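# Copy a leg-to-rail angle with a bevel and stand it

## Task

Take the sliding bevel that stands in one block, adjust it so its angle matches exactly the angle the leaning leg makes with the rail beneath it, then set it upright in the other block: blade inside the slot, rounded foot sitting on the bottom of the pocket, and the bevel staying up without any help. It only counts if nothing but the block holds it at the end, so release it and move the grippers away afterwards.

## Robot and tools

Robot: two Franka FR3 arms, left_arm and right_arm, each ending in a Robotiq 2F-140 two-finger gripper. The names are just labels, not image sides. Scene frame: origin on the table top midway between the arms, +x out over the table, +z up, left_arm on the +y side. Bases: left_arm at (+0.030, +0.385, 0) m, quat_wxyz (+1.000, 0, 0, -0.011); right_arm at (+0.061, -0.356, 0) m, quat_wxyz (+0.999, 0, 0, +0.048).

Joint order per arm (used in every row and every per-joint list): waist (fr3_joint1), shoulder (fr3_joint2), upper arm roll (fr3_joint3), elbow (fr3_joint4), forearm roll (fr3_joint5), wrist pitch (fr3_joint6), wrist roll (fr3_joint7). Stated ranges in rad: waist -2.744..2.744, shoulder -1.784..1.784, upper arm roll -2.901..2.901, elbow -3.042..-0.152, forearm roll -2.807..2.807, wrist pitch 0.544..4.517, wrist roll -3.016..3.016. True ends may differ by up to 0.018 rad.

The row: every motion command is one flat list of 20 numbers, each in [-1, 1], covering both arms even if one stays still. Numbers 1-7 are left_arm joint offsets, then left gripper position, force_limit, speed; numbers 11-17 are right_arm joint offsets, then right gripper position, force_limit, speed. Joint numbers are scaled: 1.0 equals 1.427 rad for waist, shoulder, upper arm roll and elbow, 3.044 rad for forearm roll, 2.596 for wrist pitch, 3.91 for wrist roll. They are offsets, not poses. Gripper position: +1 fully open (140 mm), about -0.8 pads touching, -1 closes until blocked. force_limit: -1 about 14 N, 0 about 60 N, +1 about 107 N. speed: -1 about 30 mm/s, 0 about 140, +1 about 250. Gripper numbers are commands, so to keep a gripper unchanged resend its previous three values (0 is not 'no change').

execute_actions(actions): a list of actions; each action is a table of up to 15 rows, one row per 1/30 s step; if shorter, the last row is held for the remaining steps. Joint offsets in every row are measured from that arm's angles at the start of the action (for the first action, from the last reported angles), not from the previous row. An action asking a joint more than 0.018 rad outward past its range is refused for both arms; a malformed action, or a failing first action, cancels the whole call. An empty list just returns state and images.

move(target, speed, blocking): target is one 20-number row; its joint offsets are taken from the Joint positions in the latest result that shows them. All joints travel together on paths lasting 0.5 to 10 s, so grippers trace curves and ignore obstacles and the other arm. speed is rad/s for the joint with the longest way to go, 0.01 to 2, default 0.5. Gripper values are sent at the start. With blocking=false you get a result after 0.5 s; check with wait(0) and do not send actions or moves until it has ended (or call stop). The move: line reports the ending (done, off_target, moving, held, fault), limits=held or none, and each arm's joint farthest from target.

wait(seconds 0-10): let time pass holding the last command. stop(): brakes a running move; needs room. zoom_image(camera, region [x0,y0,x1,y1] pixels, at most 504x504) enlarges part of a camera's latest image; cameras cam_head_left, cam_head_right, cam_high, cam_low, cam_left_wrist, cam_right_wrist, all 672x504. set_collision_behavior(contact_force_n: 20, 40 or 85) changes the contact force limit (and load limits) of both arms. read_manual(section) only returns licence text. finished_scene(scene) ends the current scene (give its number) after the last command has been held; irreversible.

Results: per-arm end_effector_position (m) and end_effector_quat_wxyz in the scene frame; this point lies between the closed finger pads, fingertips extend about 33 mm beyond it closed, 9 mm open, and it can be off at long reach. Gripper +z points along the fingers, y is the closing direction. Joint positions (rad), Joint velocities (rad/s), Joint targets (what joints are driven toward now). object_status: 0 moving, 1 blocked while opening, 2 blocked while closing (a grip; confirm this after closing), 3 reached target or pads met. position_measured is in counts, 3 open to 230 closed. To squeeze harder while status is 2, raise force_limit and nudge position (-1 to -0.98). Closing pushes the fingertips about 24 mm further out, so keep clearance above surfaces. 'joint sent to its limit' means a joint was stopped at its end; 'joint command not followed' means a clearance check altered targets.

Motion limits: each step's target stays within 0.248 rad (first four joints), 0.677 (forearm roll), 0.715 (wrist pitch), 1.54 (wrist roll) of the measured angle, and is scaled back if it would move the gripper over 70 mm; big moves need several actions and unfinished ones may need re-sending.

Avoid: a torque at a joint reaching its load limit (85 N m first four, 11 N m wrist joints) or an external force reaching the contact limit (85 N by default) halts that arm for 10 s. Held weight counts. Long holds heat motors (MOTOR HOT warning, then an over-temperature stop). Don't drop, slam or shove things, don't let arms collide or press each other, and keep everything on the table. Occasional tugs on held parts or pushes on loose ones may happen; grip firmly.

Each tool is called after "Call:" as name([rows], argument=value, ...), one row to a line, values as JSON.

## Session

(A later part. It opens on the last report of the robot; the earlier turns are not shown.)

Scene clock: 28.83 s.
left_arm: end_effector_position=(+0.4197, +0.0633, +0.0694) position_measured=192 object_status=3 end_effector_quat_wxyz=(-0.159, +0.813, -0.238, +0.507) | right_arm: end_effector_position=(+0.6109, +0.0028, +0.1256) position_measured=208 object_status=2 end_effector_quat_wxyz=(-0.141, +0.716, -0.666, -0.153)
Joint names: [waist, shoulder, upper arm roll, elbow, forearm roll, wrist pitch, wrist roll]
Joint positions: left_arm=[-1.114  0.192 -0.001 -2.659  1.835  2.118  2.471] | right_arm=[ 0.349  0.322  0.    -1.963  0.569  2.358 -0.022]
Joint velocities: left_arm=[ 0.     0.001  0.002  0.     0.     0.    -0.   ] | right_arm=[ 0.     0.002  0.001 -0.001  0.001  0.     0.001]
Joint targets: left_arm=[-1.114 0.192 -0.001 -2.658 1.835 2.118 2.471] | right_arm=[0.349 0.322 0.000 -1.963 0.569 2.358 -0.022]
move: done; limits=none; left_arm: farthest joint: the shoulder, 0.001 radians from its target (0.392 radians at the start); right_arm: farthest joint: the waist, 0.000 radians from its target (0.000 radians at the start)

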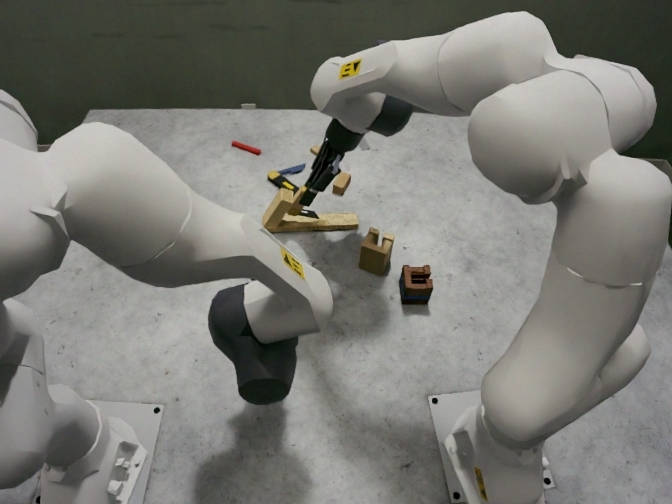

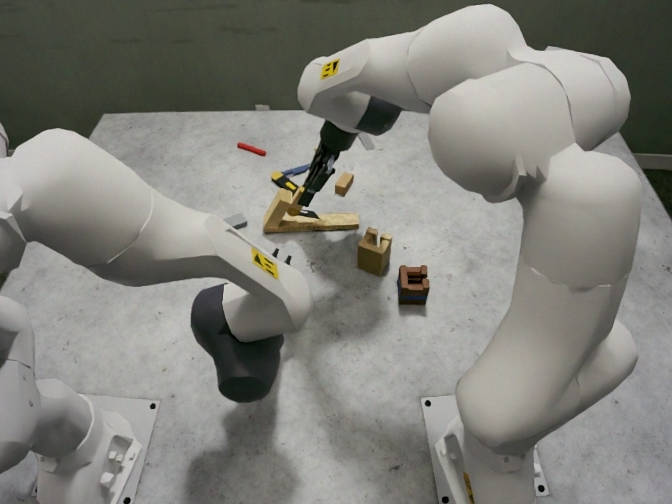

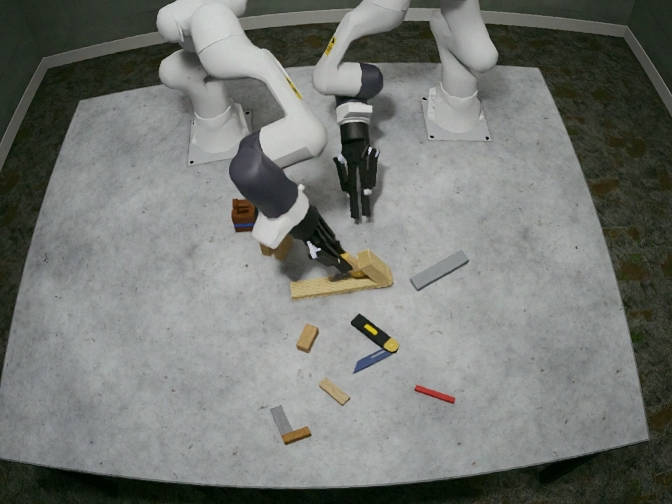

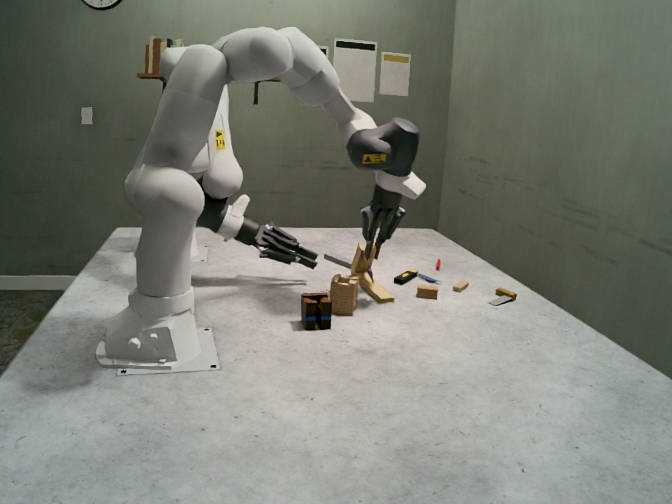

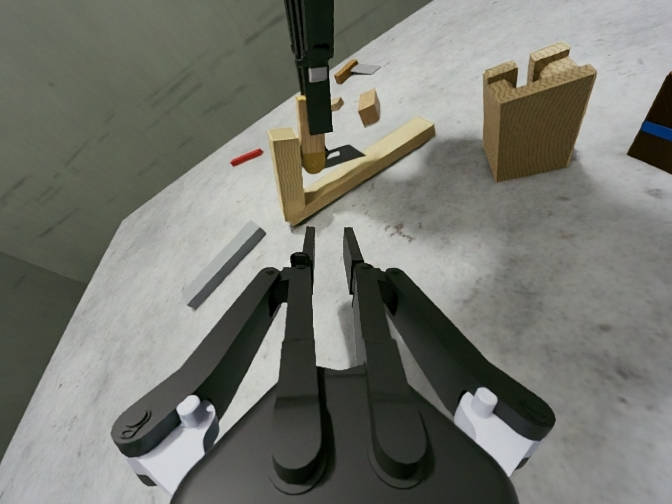

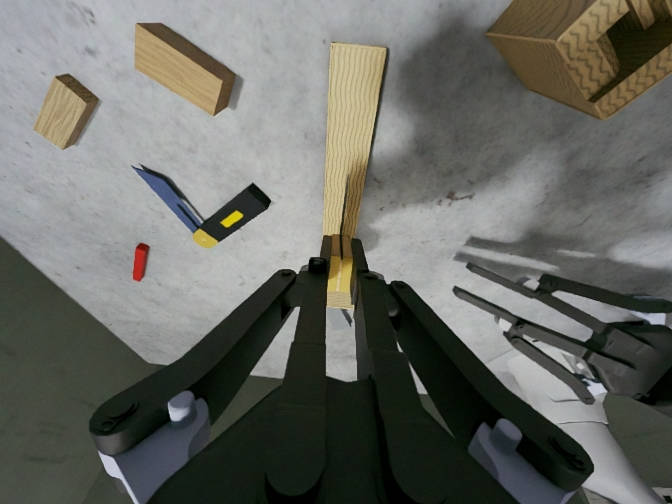

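Call:
move(target=[-0.05,0,0,0,0,0,0.12,-0.8,0,0,0.0152,0.0295,0,0.0053,0.0075,0.0158,-0.0035,-1,0.3,-0.6], speed=0.35)

Call:
zoom_image(camera="cam_left_wrist", region=[220, 80, 400, 260])

Scene clock: 32.40 s.
left_arm: end_effector_position=(+0.3964, +0.0371, +0.0694) position_measured=229 object_status=3 end_effector_quat_wxyz=(-0.254, +0.722, -0.443, +0.467) | right_arm: end_effector_position=(+0.6107, +0.0137, +0.1069) position_measured=208 object_status=2 end_effector_quat_wxyz=(-0.142, +0.716, -0.666, -0.153)
Joint names: [waist, shoulder, upper arm roll, elbow, forearm roll, wrist pitch, wrist roll]
Joint positions: left_arm=[-1.183  0.192 -0.001 -2.659  1.835  2.118  2.932] | right_arm=[ 0.369  0.362  0.    -1.956  0.59   2.395 -0.03 ]
Joint velocities: left_arm=[-0.002  0.     0.     0.     0.001  0.     0.007] | right_arm=[-0.     0.     0.003 -0.    -0.001  0.     0.   ]
Joint targets: left_arm=[-1.185 0.192 -0.001 -2.659 1.835 2.118 2.940] | right_arm=[0.370 0.364 0.000 -1.955 0.592 2.399 -0.036]
move: done; limits=none; left_arm: farthest joint: the wrist roll, 0.008 radians from its target (0.470 radians at the start); right_arm: farthest joint: the wrist roll, 0.005 radians from its target (0.014 radians at the start)

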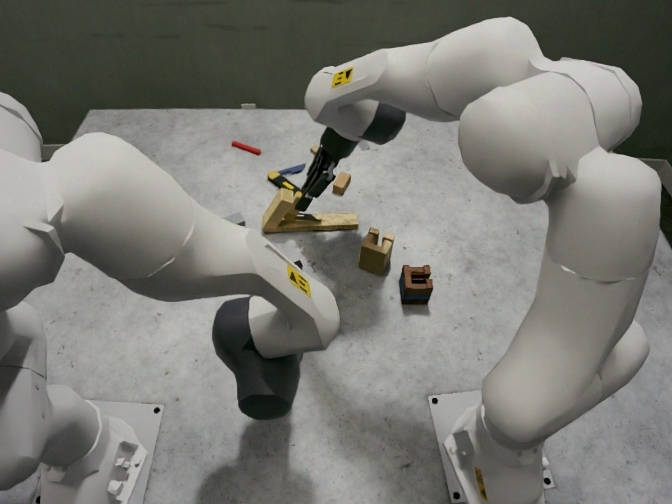

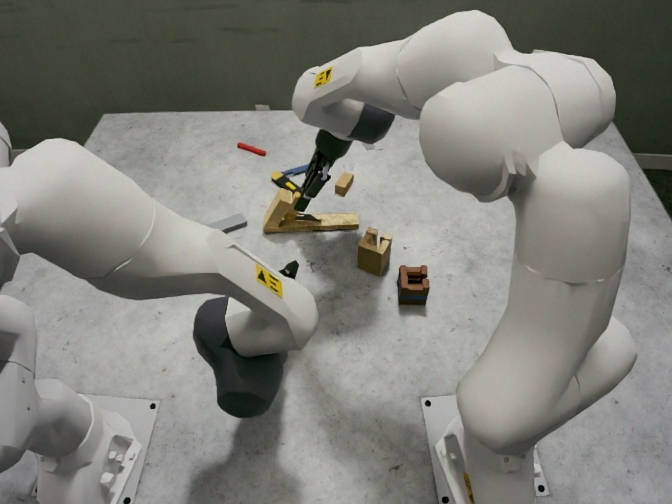

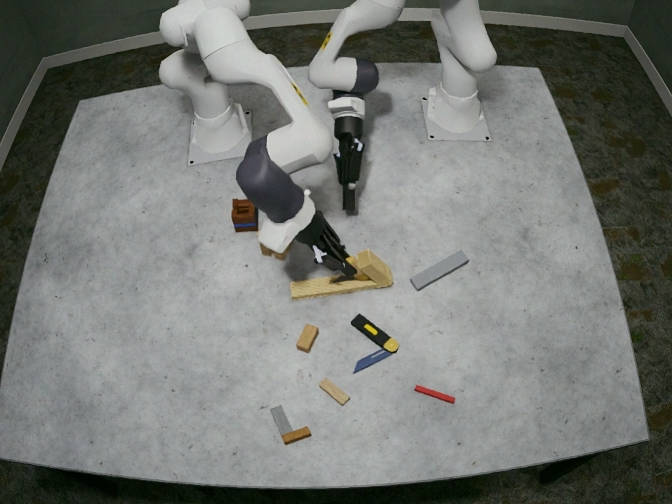

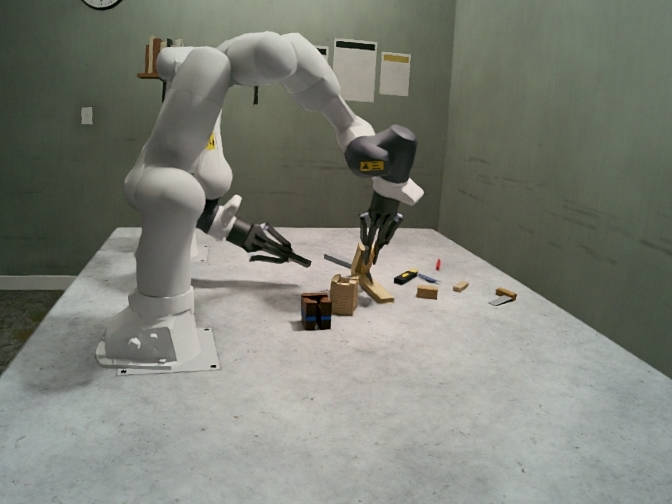

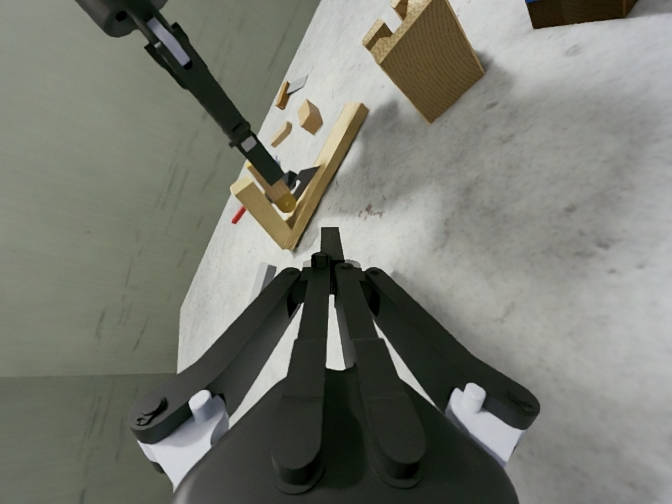

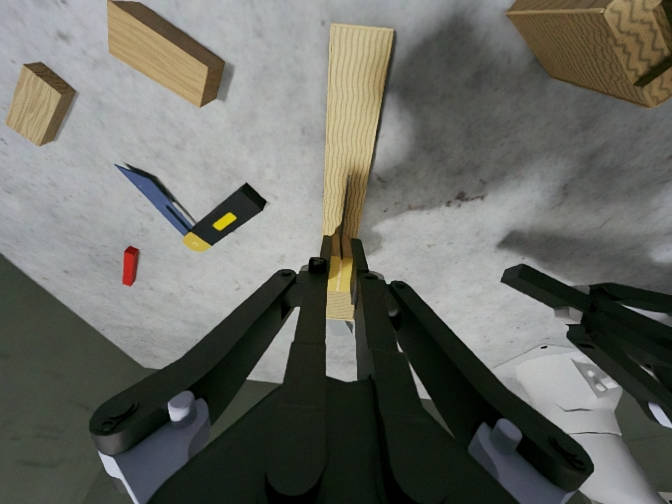

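Region (220, 80, 400, 260) of cam_left_wrist's 672x504 image, scaled by 2.800, with more detail than that image has.

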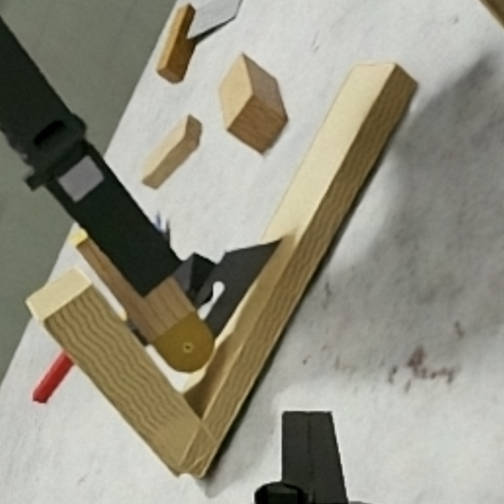

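Call:
move(target=[0,0,0,0,0,0,0,-0.8,0,0,0.0035,0.0058,0,0.002,0.009,0.0035,-0.0055,-1,0.3,-0.6], speed=0.04)

Call:
zoom_image(camera="cam_left_wrist", region=[225, 150, 325, 250])

Scene clock: 33.87 s.
left_arm: end_effector_position=(+0.3964, +0.0371, +0.0694) position_measured=229 object_status=3 end_effector_quat_wxyz=(-0.255, +0.722, -0.443, +0.467) | right_arm: end_effector_position=(+0.6110, +0.0186, +0.1062) position_measured=208 object_status=2 end_effector_quat_wxyz=(-0.147, +0.714, -0.666, -0.158)
Joint names: [waist, shoulder, upper arm roll, elbow, forearm roll, wrist pitch, wrist roll]
Joint positions: left_arm=[-1.183  0.192 -0.001 -2.659  1.835  2.118  2.933] | right_arm=[ 0.372  0.368  0.    -1.954  0.614  2.401 -0.045]
Joint velocities: left_arm=[ 0.001 -0.001 -0.001  0.    -0.001 -0.     0.   ] | right_arm=[-0.     0.     0.     0.     0.001  0.001 -0.006]
Joint targets: left_arm=[-1.183 0.192 -0.001 -2.659 1.835 2.118 2.932] | right_arm=[0.374 0.370 0.000 -1.953 0.617 2.405 -0.052]
move: done; limits=none; left_arm: farthest joint: the wrist roll, 0.001 radians from its target (0.001 radians at the start); right_arm: farthest joint: the wrist roll, 0.007 radians from its target (0.021 radians at the start)

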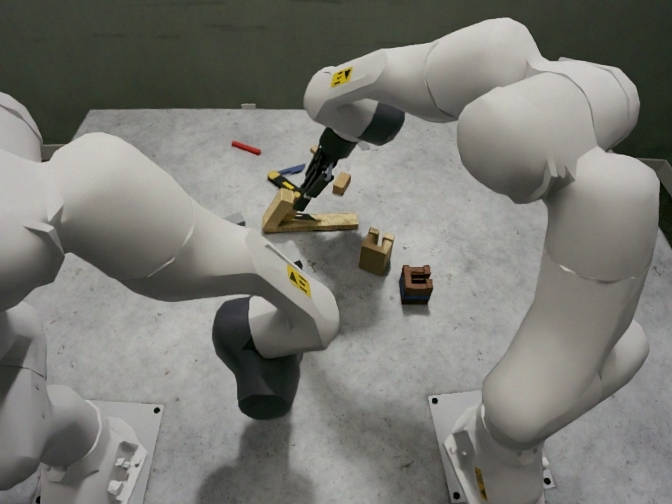

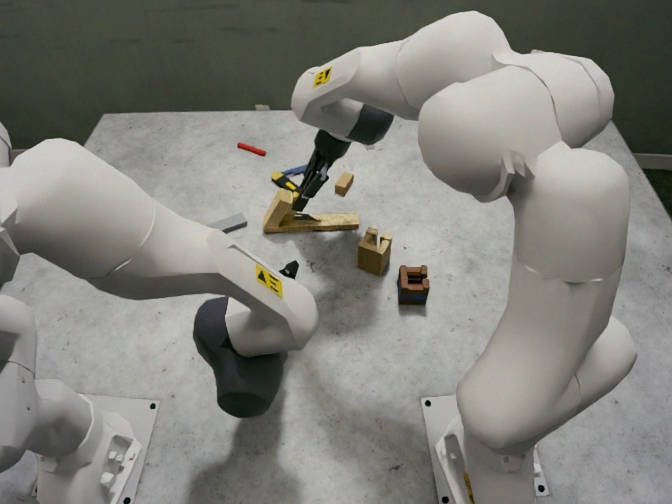

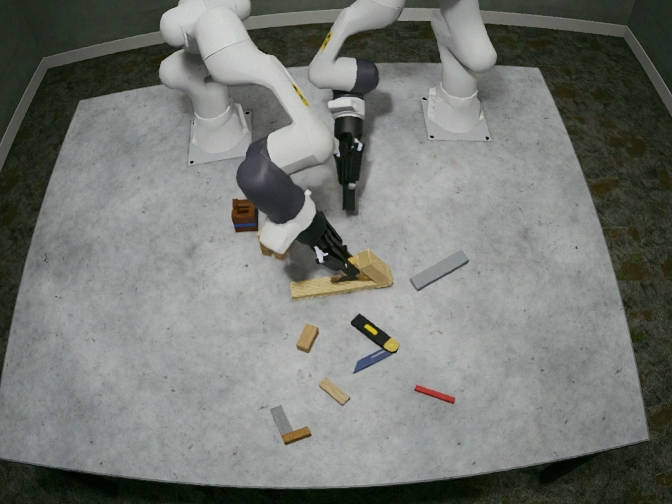

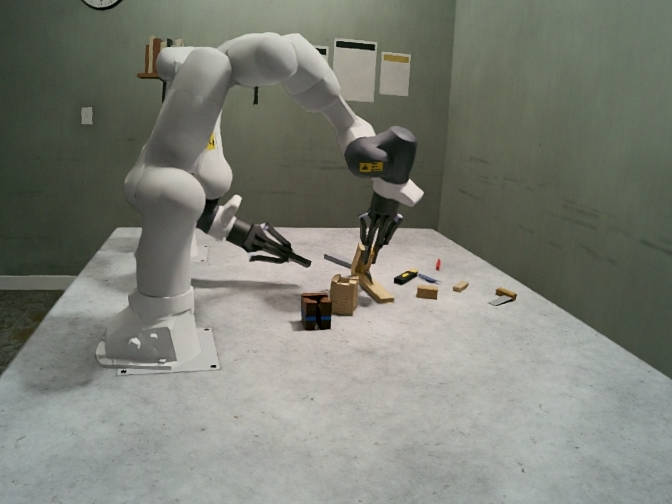

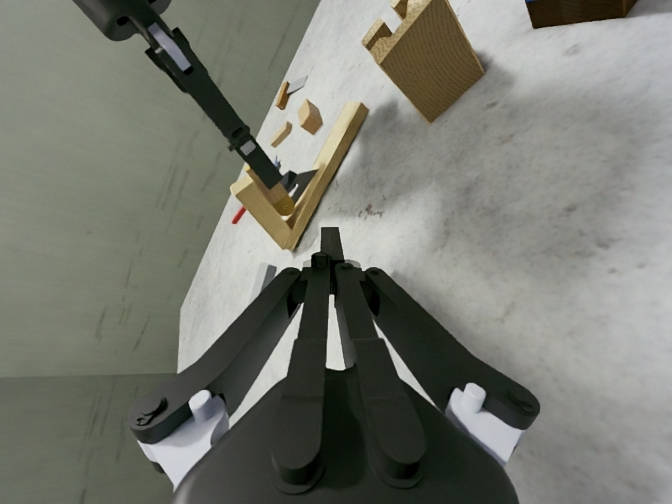

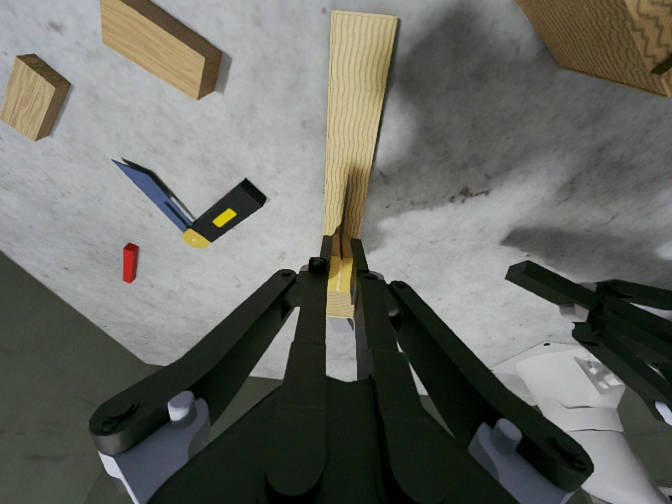

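Region (225, 150, 325, 250) of cam_left_wrist's 672x504 image, scaled by 5.040, with more detail than that image has.

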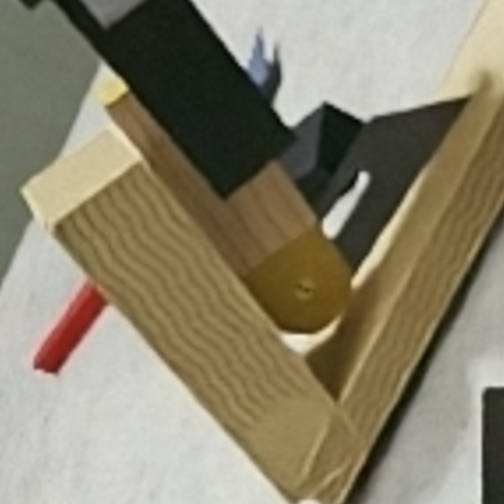

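Call:
move(target=[-0.03,0,0,0,0,0,0,-0.8,0,0,0.0068,0.009,0,0.0039,-0.0036,0.0045,0.004,-1,0.3,-0.6], speed=0.05)

Call:
zoom_image(camera="cam_left_wrist", region=[220, 165, 320, 265])

Scene clock: 35.47 s.
left_arm: end_effector_position=(+0.3819, +0.0224, +0.0694) position_measured=229 object_status=3 end_effector_quat_wxyz=(-0.245, +0.713, -0.458, +0.472) | right_arm: end_effector_position=(+0.6109, +0.0215, +0.1019) position_measured=208 object_status=2 end_effector_quat_wxyz=(-0.145, +0.715, -0.666, -0.155)
Joint names: [waist, shoulder, upper arm roll, elbow, forearm roll, wrist pitch, wrist roll]
Joint positions: left_arm=[-1.224  0.192 -0.001 -2.659  1.835  2.118  2.933] | right_arm=[ 0.38   0.378  0.    -1.949  0.606  2.41  -0.035]
Joint velocities: left_arm=[-0.    -0.001 -0.002  0.001  0.     0.     0.   ] | right_arm=[ 0.001 -0.    -0.001  0.001 -0.001  0.001  0.007]
Joint targets: left_arm=[-1.226 0.192 -0.001 -2.659 1.835 2.118 2.933] | right_arm=[0.382 0.381 0.000 -1.948 0.603 2.413 -0.029]
move: done; limits=none; left_arm: farthest joint: the waist, 0.001 radians from its target (0.042 radians at the start); right_arm: farthest joint: the wrist roll, 0.006 radians from its target (0.017 radians at the start)

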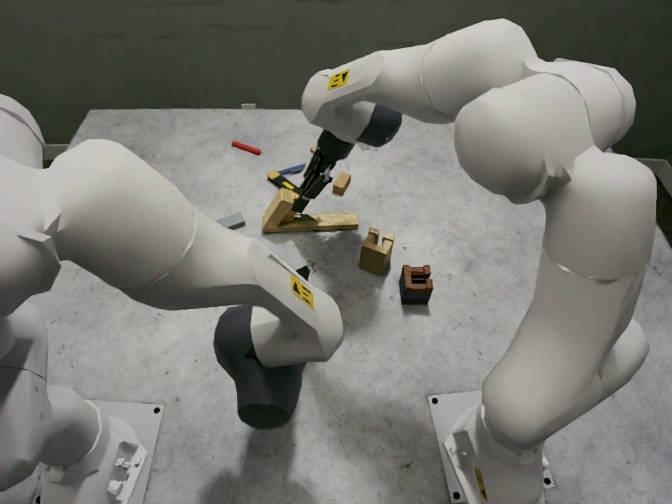

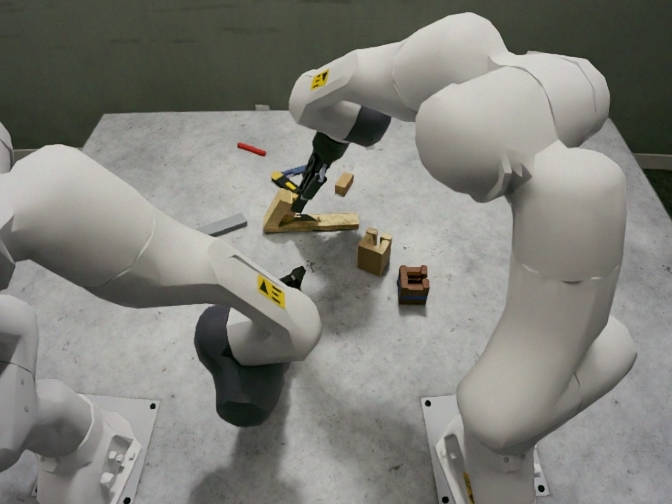

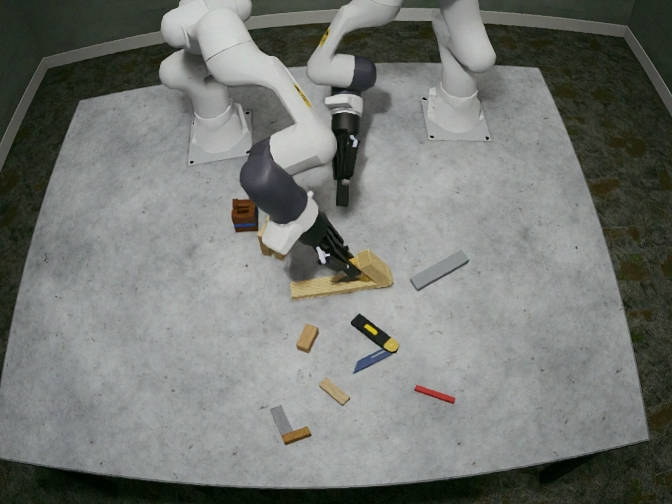

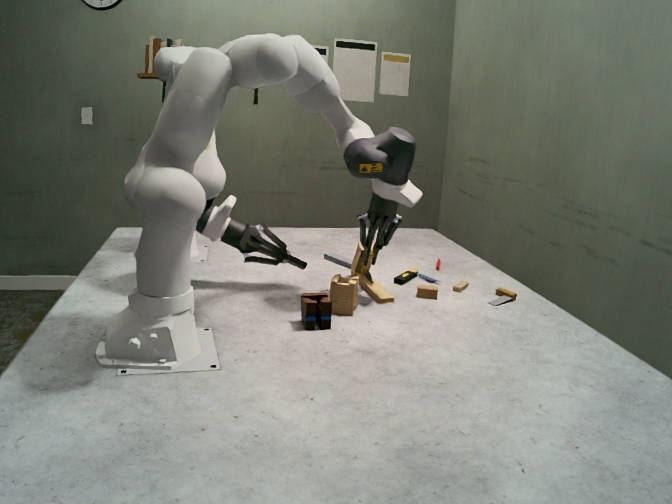

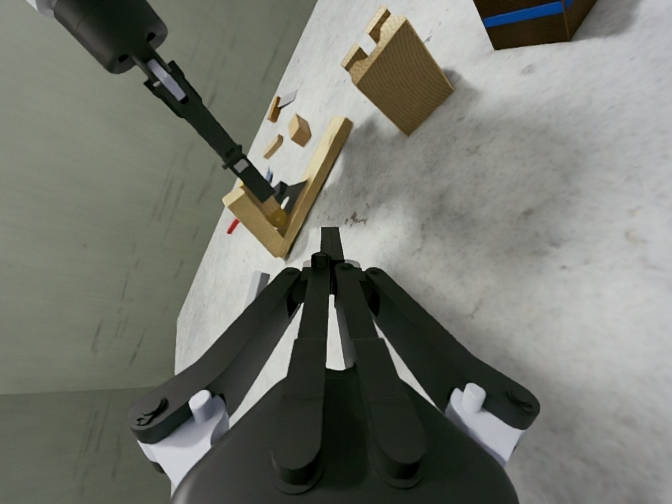

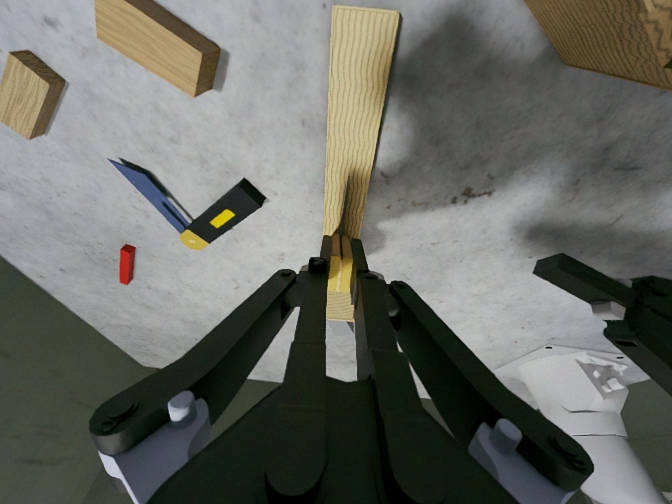

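Region (220, 165, 320, 265) of cam_left_wrist's 672x504 image, scaled by 5.040, with more detail than that image has.

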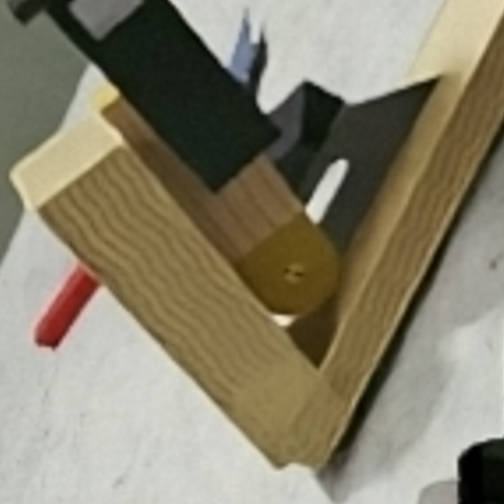

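Call:
move(target=[0,0,0,0,0,0,0,-0.8,0,0,0.0068,0.009,0,0.0039,0.0018,0.0044,0.0018,-1,0.3,-0.6], speed=0.015)

Call:
zoom_image(camera="cam_left_wrist", region=[230, 170, 310, 250])

Scene clock: 36.97 s.
left_arm: end_effector_position=(+0.3819, +0.0224, +0.0694) position_measured=229 object_status=3 end_effector_quat_wxyz=(-0.245, +0.713, -0.458, +0.472) | right_arm: end_effector_position=(+0.6116, +0.0226, +0.1004) position_measured=208 object_status=2 end_effector_quat_wxyz=(-0.145, +0.715, -0.666, -0.154)
Joint names: [waist, shoulder, upper arm roll, elbow, forearm roll, wrist pitch, wrist roll]
Joint positions: left_arm=[-1.224  0.192 -0.001 -2.659  1.835  2.118  2.933] | right_arm=[ 0.384  0.383 -0.002 -1.945  0.606  2.412 -0.034]
Joint velocities: left_arm=[-0.001  0.001 -0.001 -0.002 -0.001  0.     0.   ] | right_arm=[-0.001  0.    -0.    -0.002 -0.001 -0.001 -0.001]
Joint targets: left_arm=[-1.224 0.192 -0.001 -2.659 1.835 2.118 2.933] | right_arm=[0.390 0.391 0.000 -1.943 0.611 2.421 -0.028]
move: done; limits=none; left_arm: farthest joint: the waist, 0.000 radians from its target (0.000 radians at the start); right_arm: farthest joint: the wrist pitch, 0.009 radians from its target (0.011 radians at the start)

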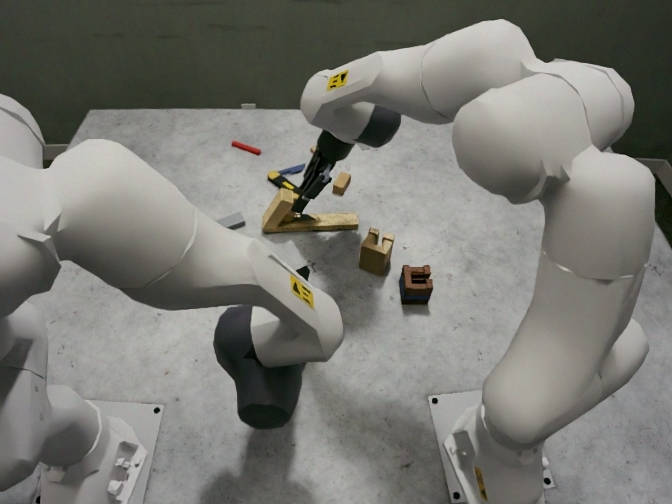

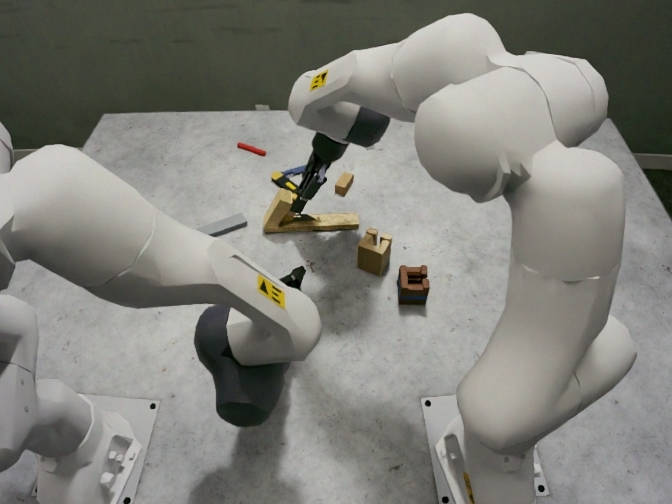

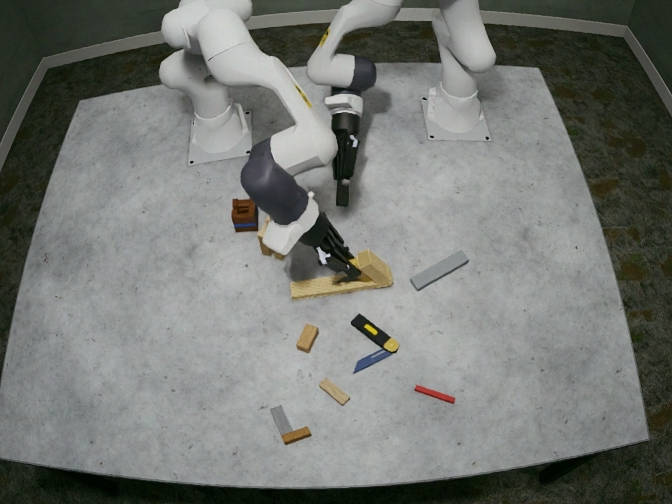

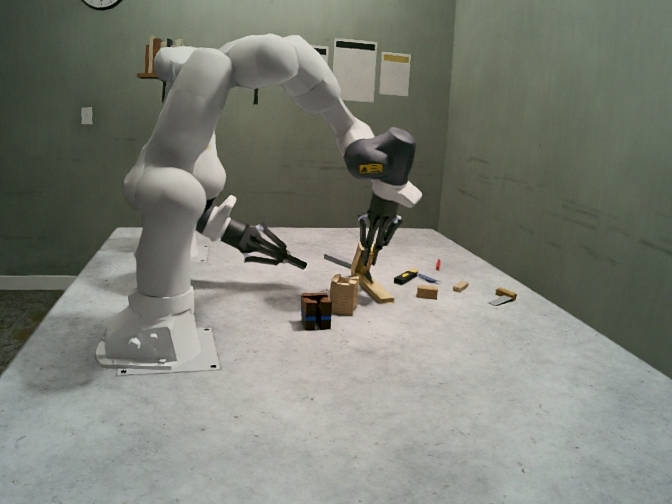

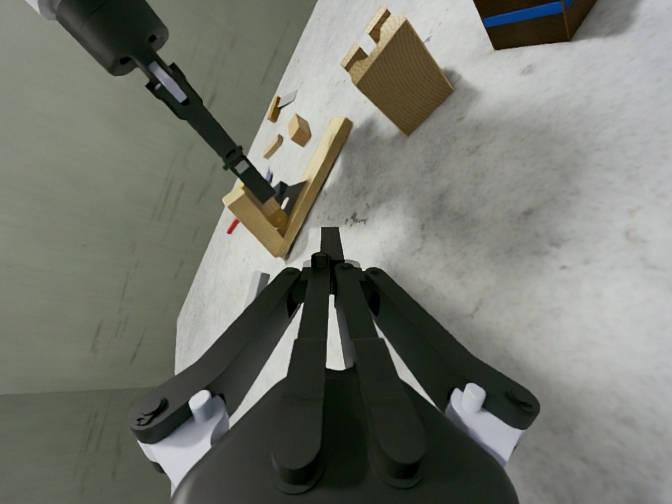

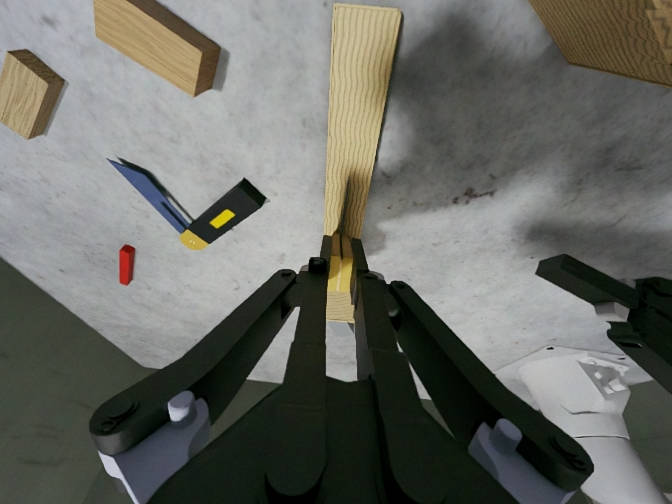

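Region (230, 170, 310, 250) of cam_left_wrist's 672x504 image, scaled by 6.300, with more detail than that image has.

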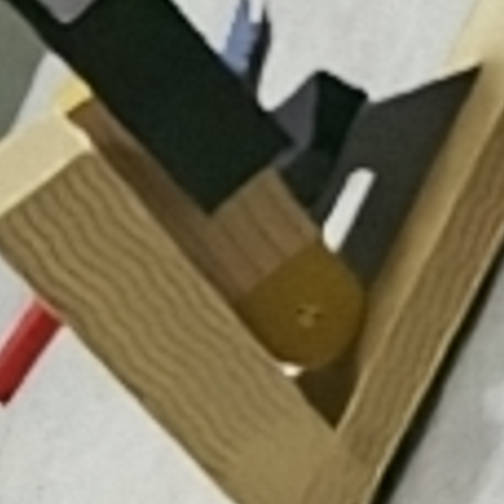

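Call:
move(target=[0,0,0,0,0,0,0,-0.8,0,0,0.005,0.0115,0.0014,-0.0007,0.0016,0.004,0,-1,0.3,-0.6], speed=0.02)

Call:
zoom_image(camera="cam_left_wrist", region=[230, 170, 310, 250])

Scene clock: 38.30 s.
left_arm: end_effector_position=(+0.3819, +0.0224, +0.0694) position_measured=229 object_status=3 end_effector_quat_wxyz=(-0.245, +0.713, -0.458, +0.472) | right_arm: end_effector_position=(+0.6122, +0.0229, +0.0998) position_measured=208 object_status=2 end_effector_quat_wxyz=(-0.145, +0.715, -0.666, -0.154)
Joint names: [waist, shoulder, upper arm roll, elbow, forearm roll, wrist pitch, wrist roll]
Joint positions: left_arm=[-1.224  0.192 -0.001 -2.659  1.835  2.118  2.933] | right_arm=[ 0.385  0.385 -0.003 -1.944  0.607  2.414 -0.034]
Joint velocities: left_arm=[ 0.001  0.001 -0.001  0.     0.     0.    -0.001] | right_arm=[ 0.001  0.001  0.     0.001  0.002  0.003 -0.002]
Joint targets: left_arm=[-1.224 0.192 -0.001 -2.659 1.835 2.118 2.933] | right_arm=[0.391 0.399 -0.000 -1.946 0.611 2.423 -0.034]
move: off_target (right_arm); limits=none; left_arm: farthest joint: the waist, 0.000 radians from its target (0.000 radians at the start); right_arm: farthest joint: the shoulder, 0.015 radians from its target (0.017 radians at the start)

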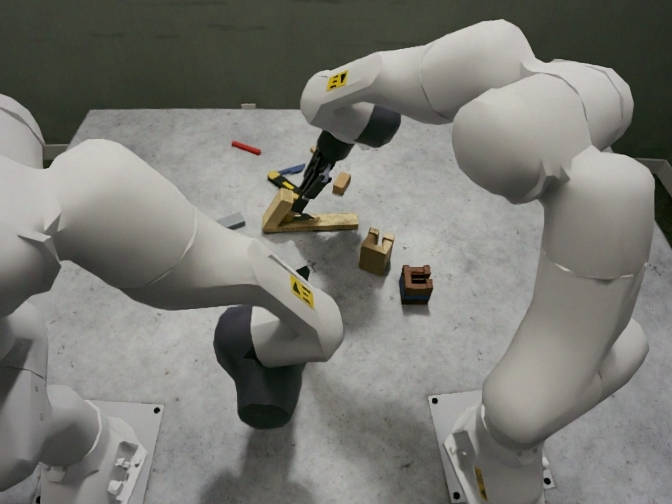

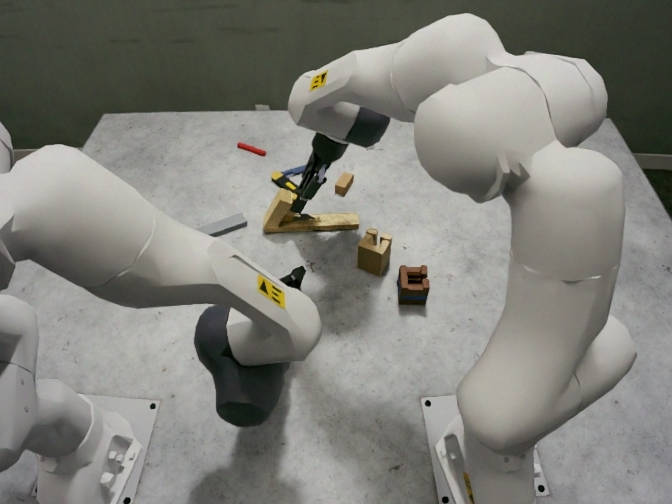

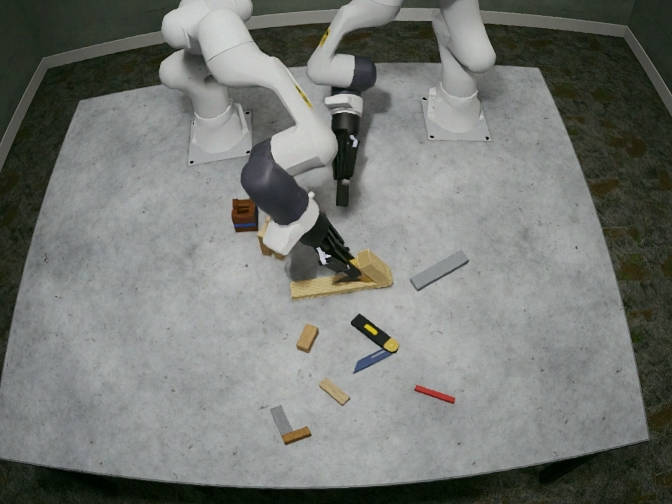

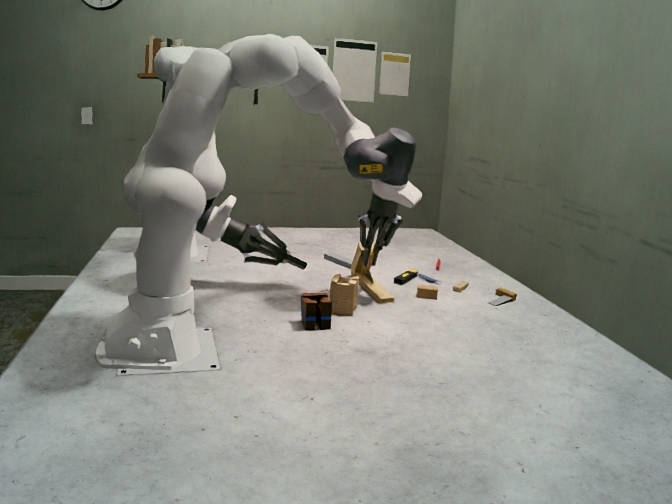

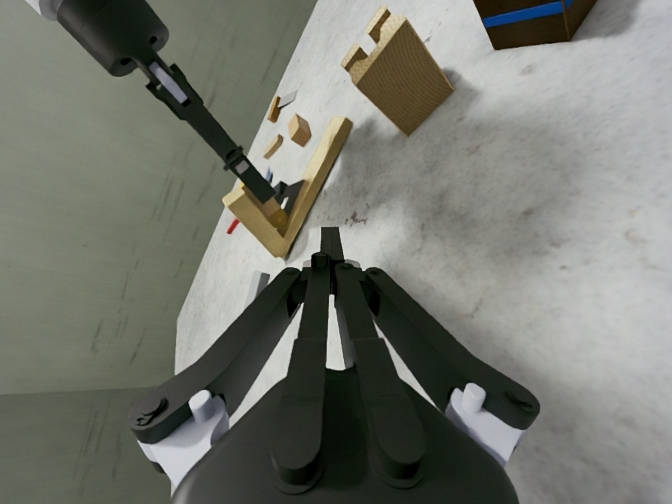

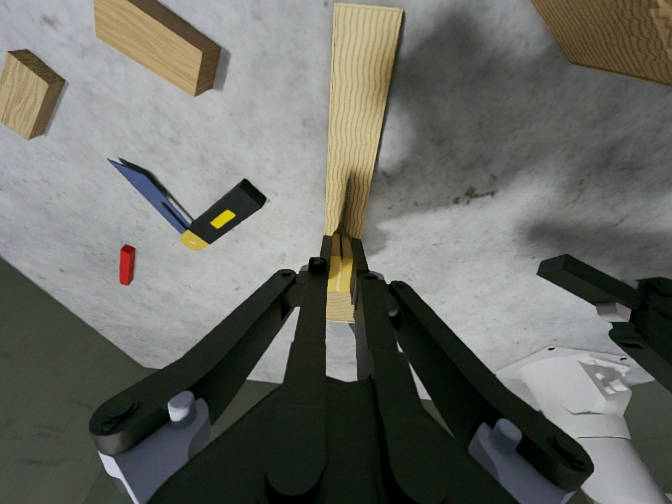

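Region (230, 170, 310, 250) of cam_left_wrist's 672x504 image, scaled by 6.300, with more detail than that image has.

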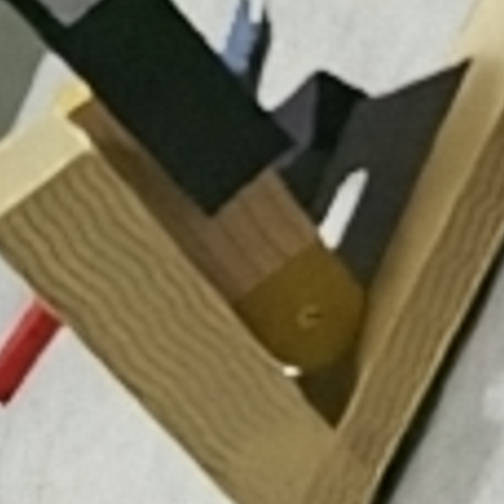

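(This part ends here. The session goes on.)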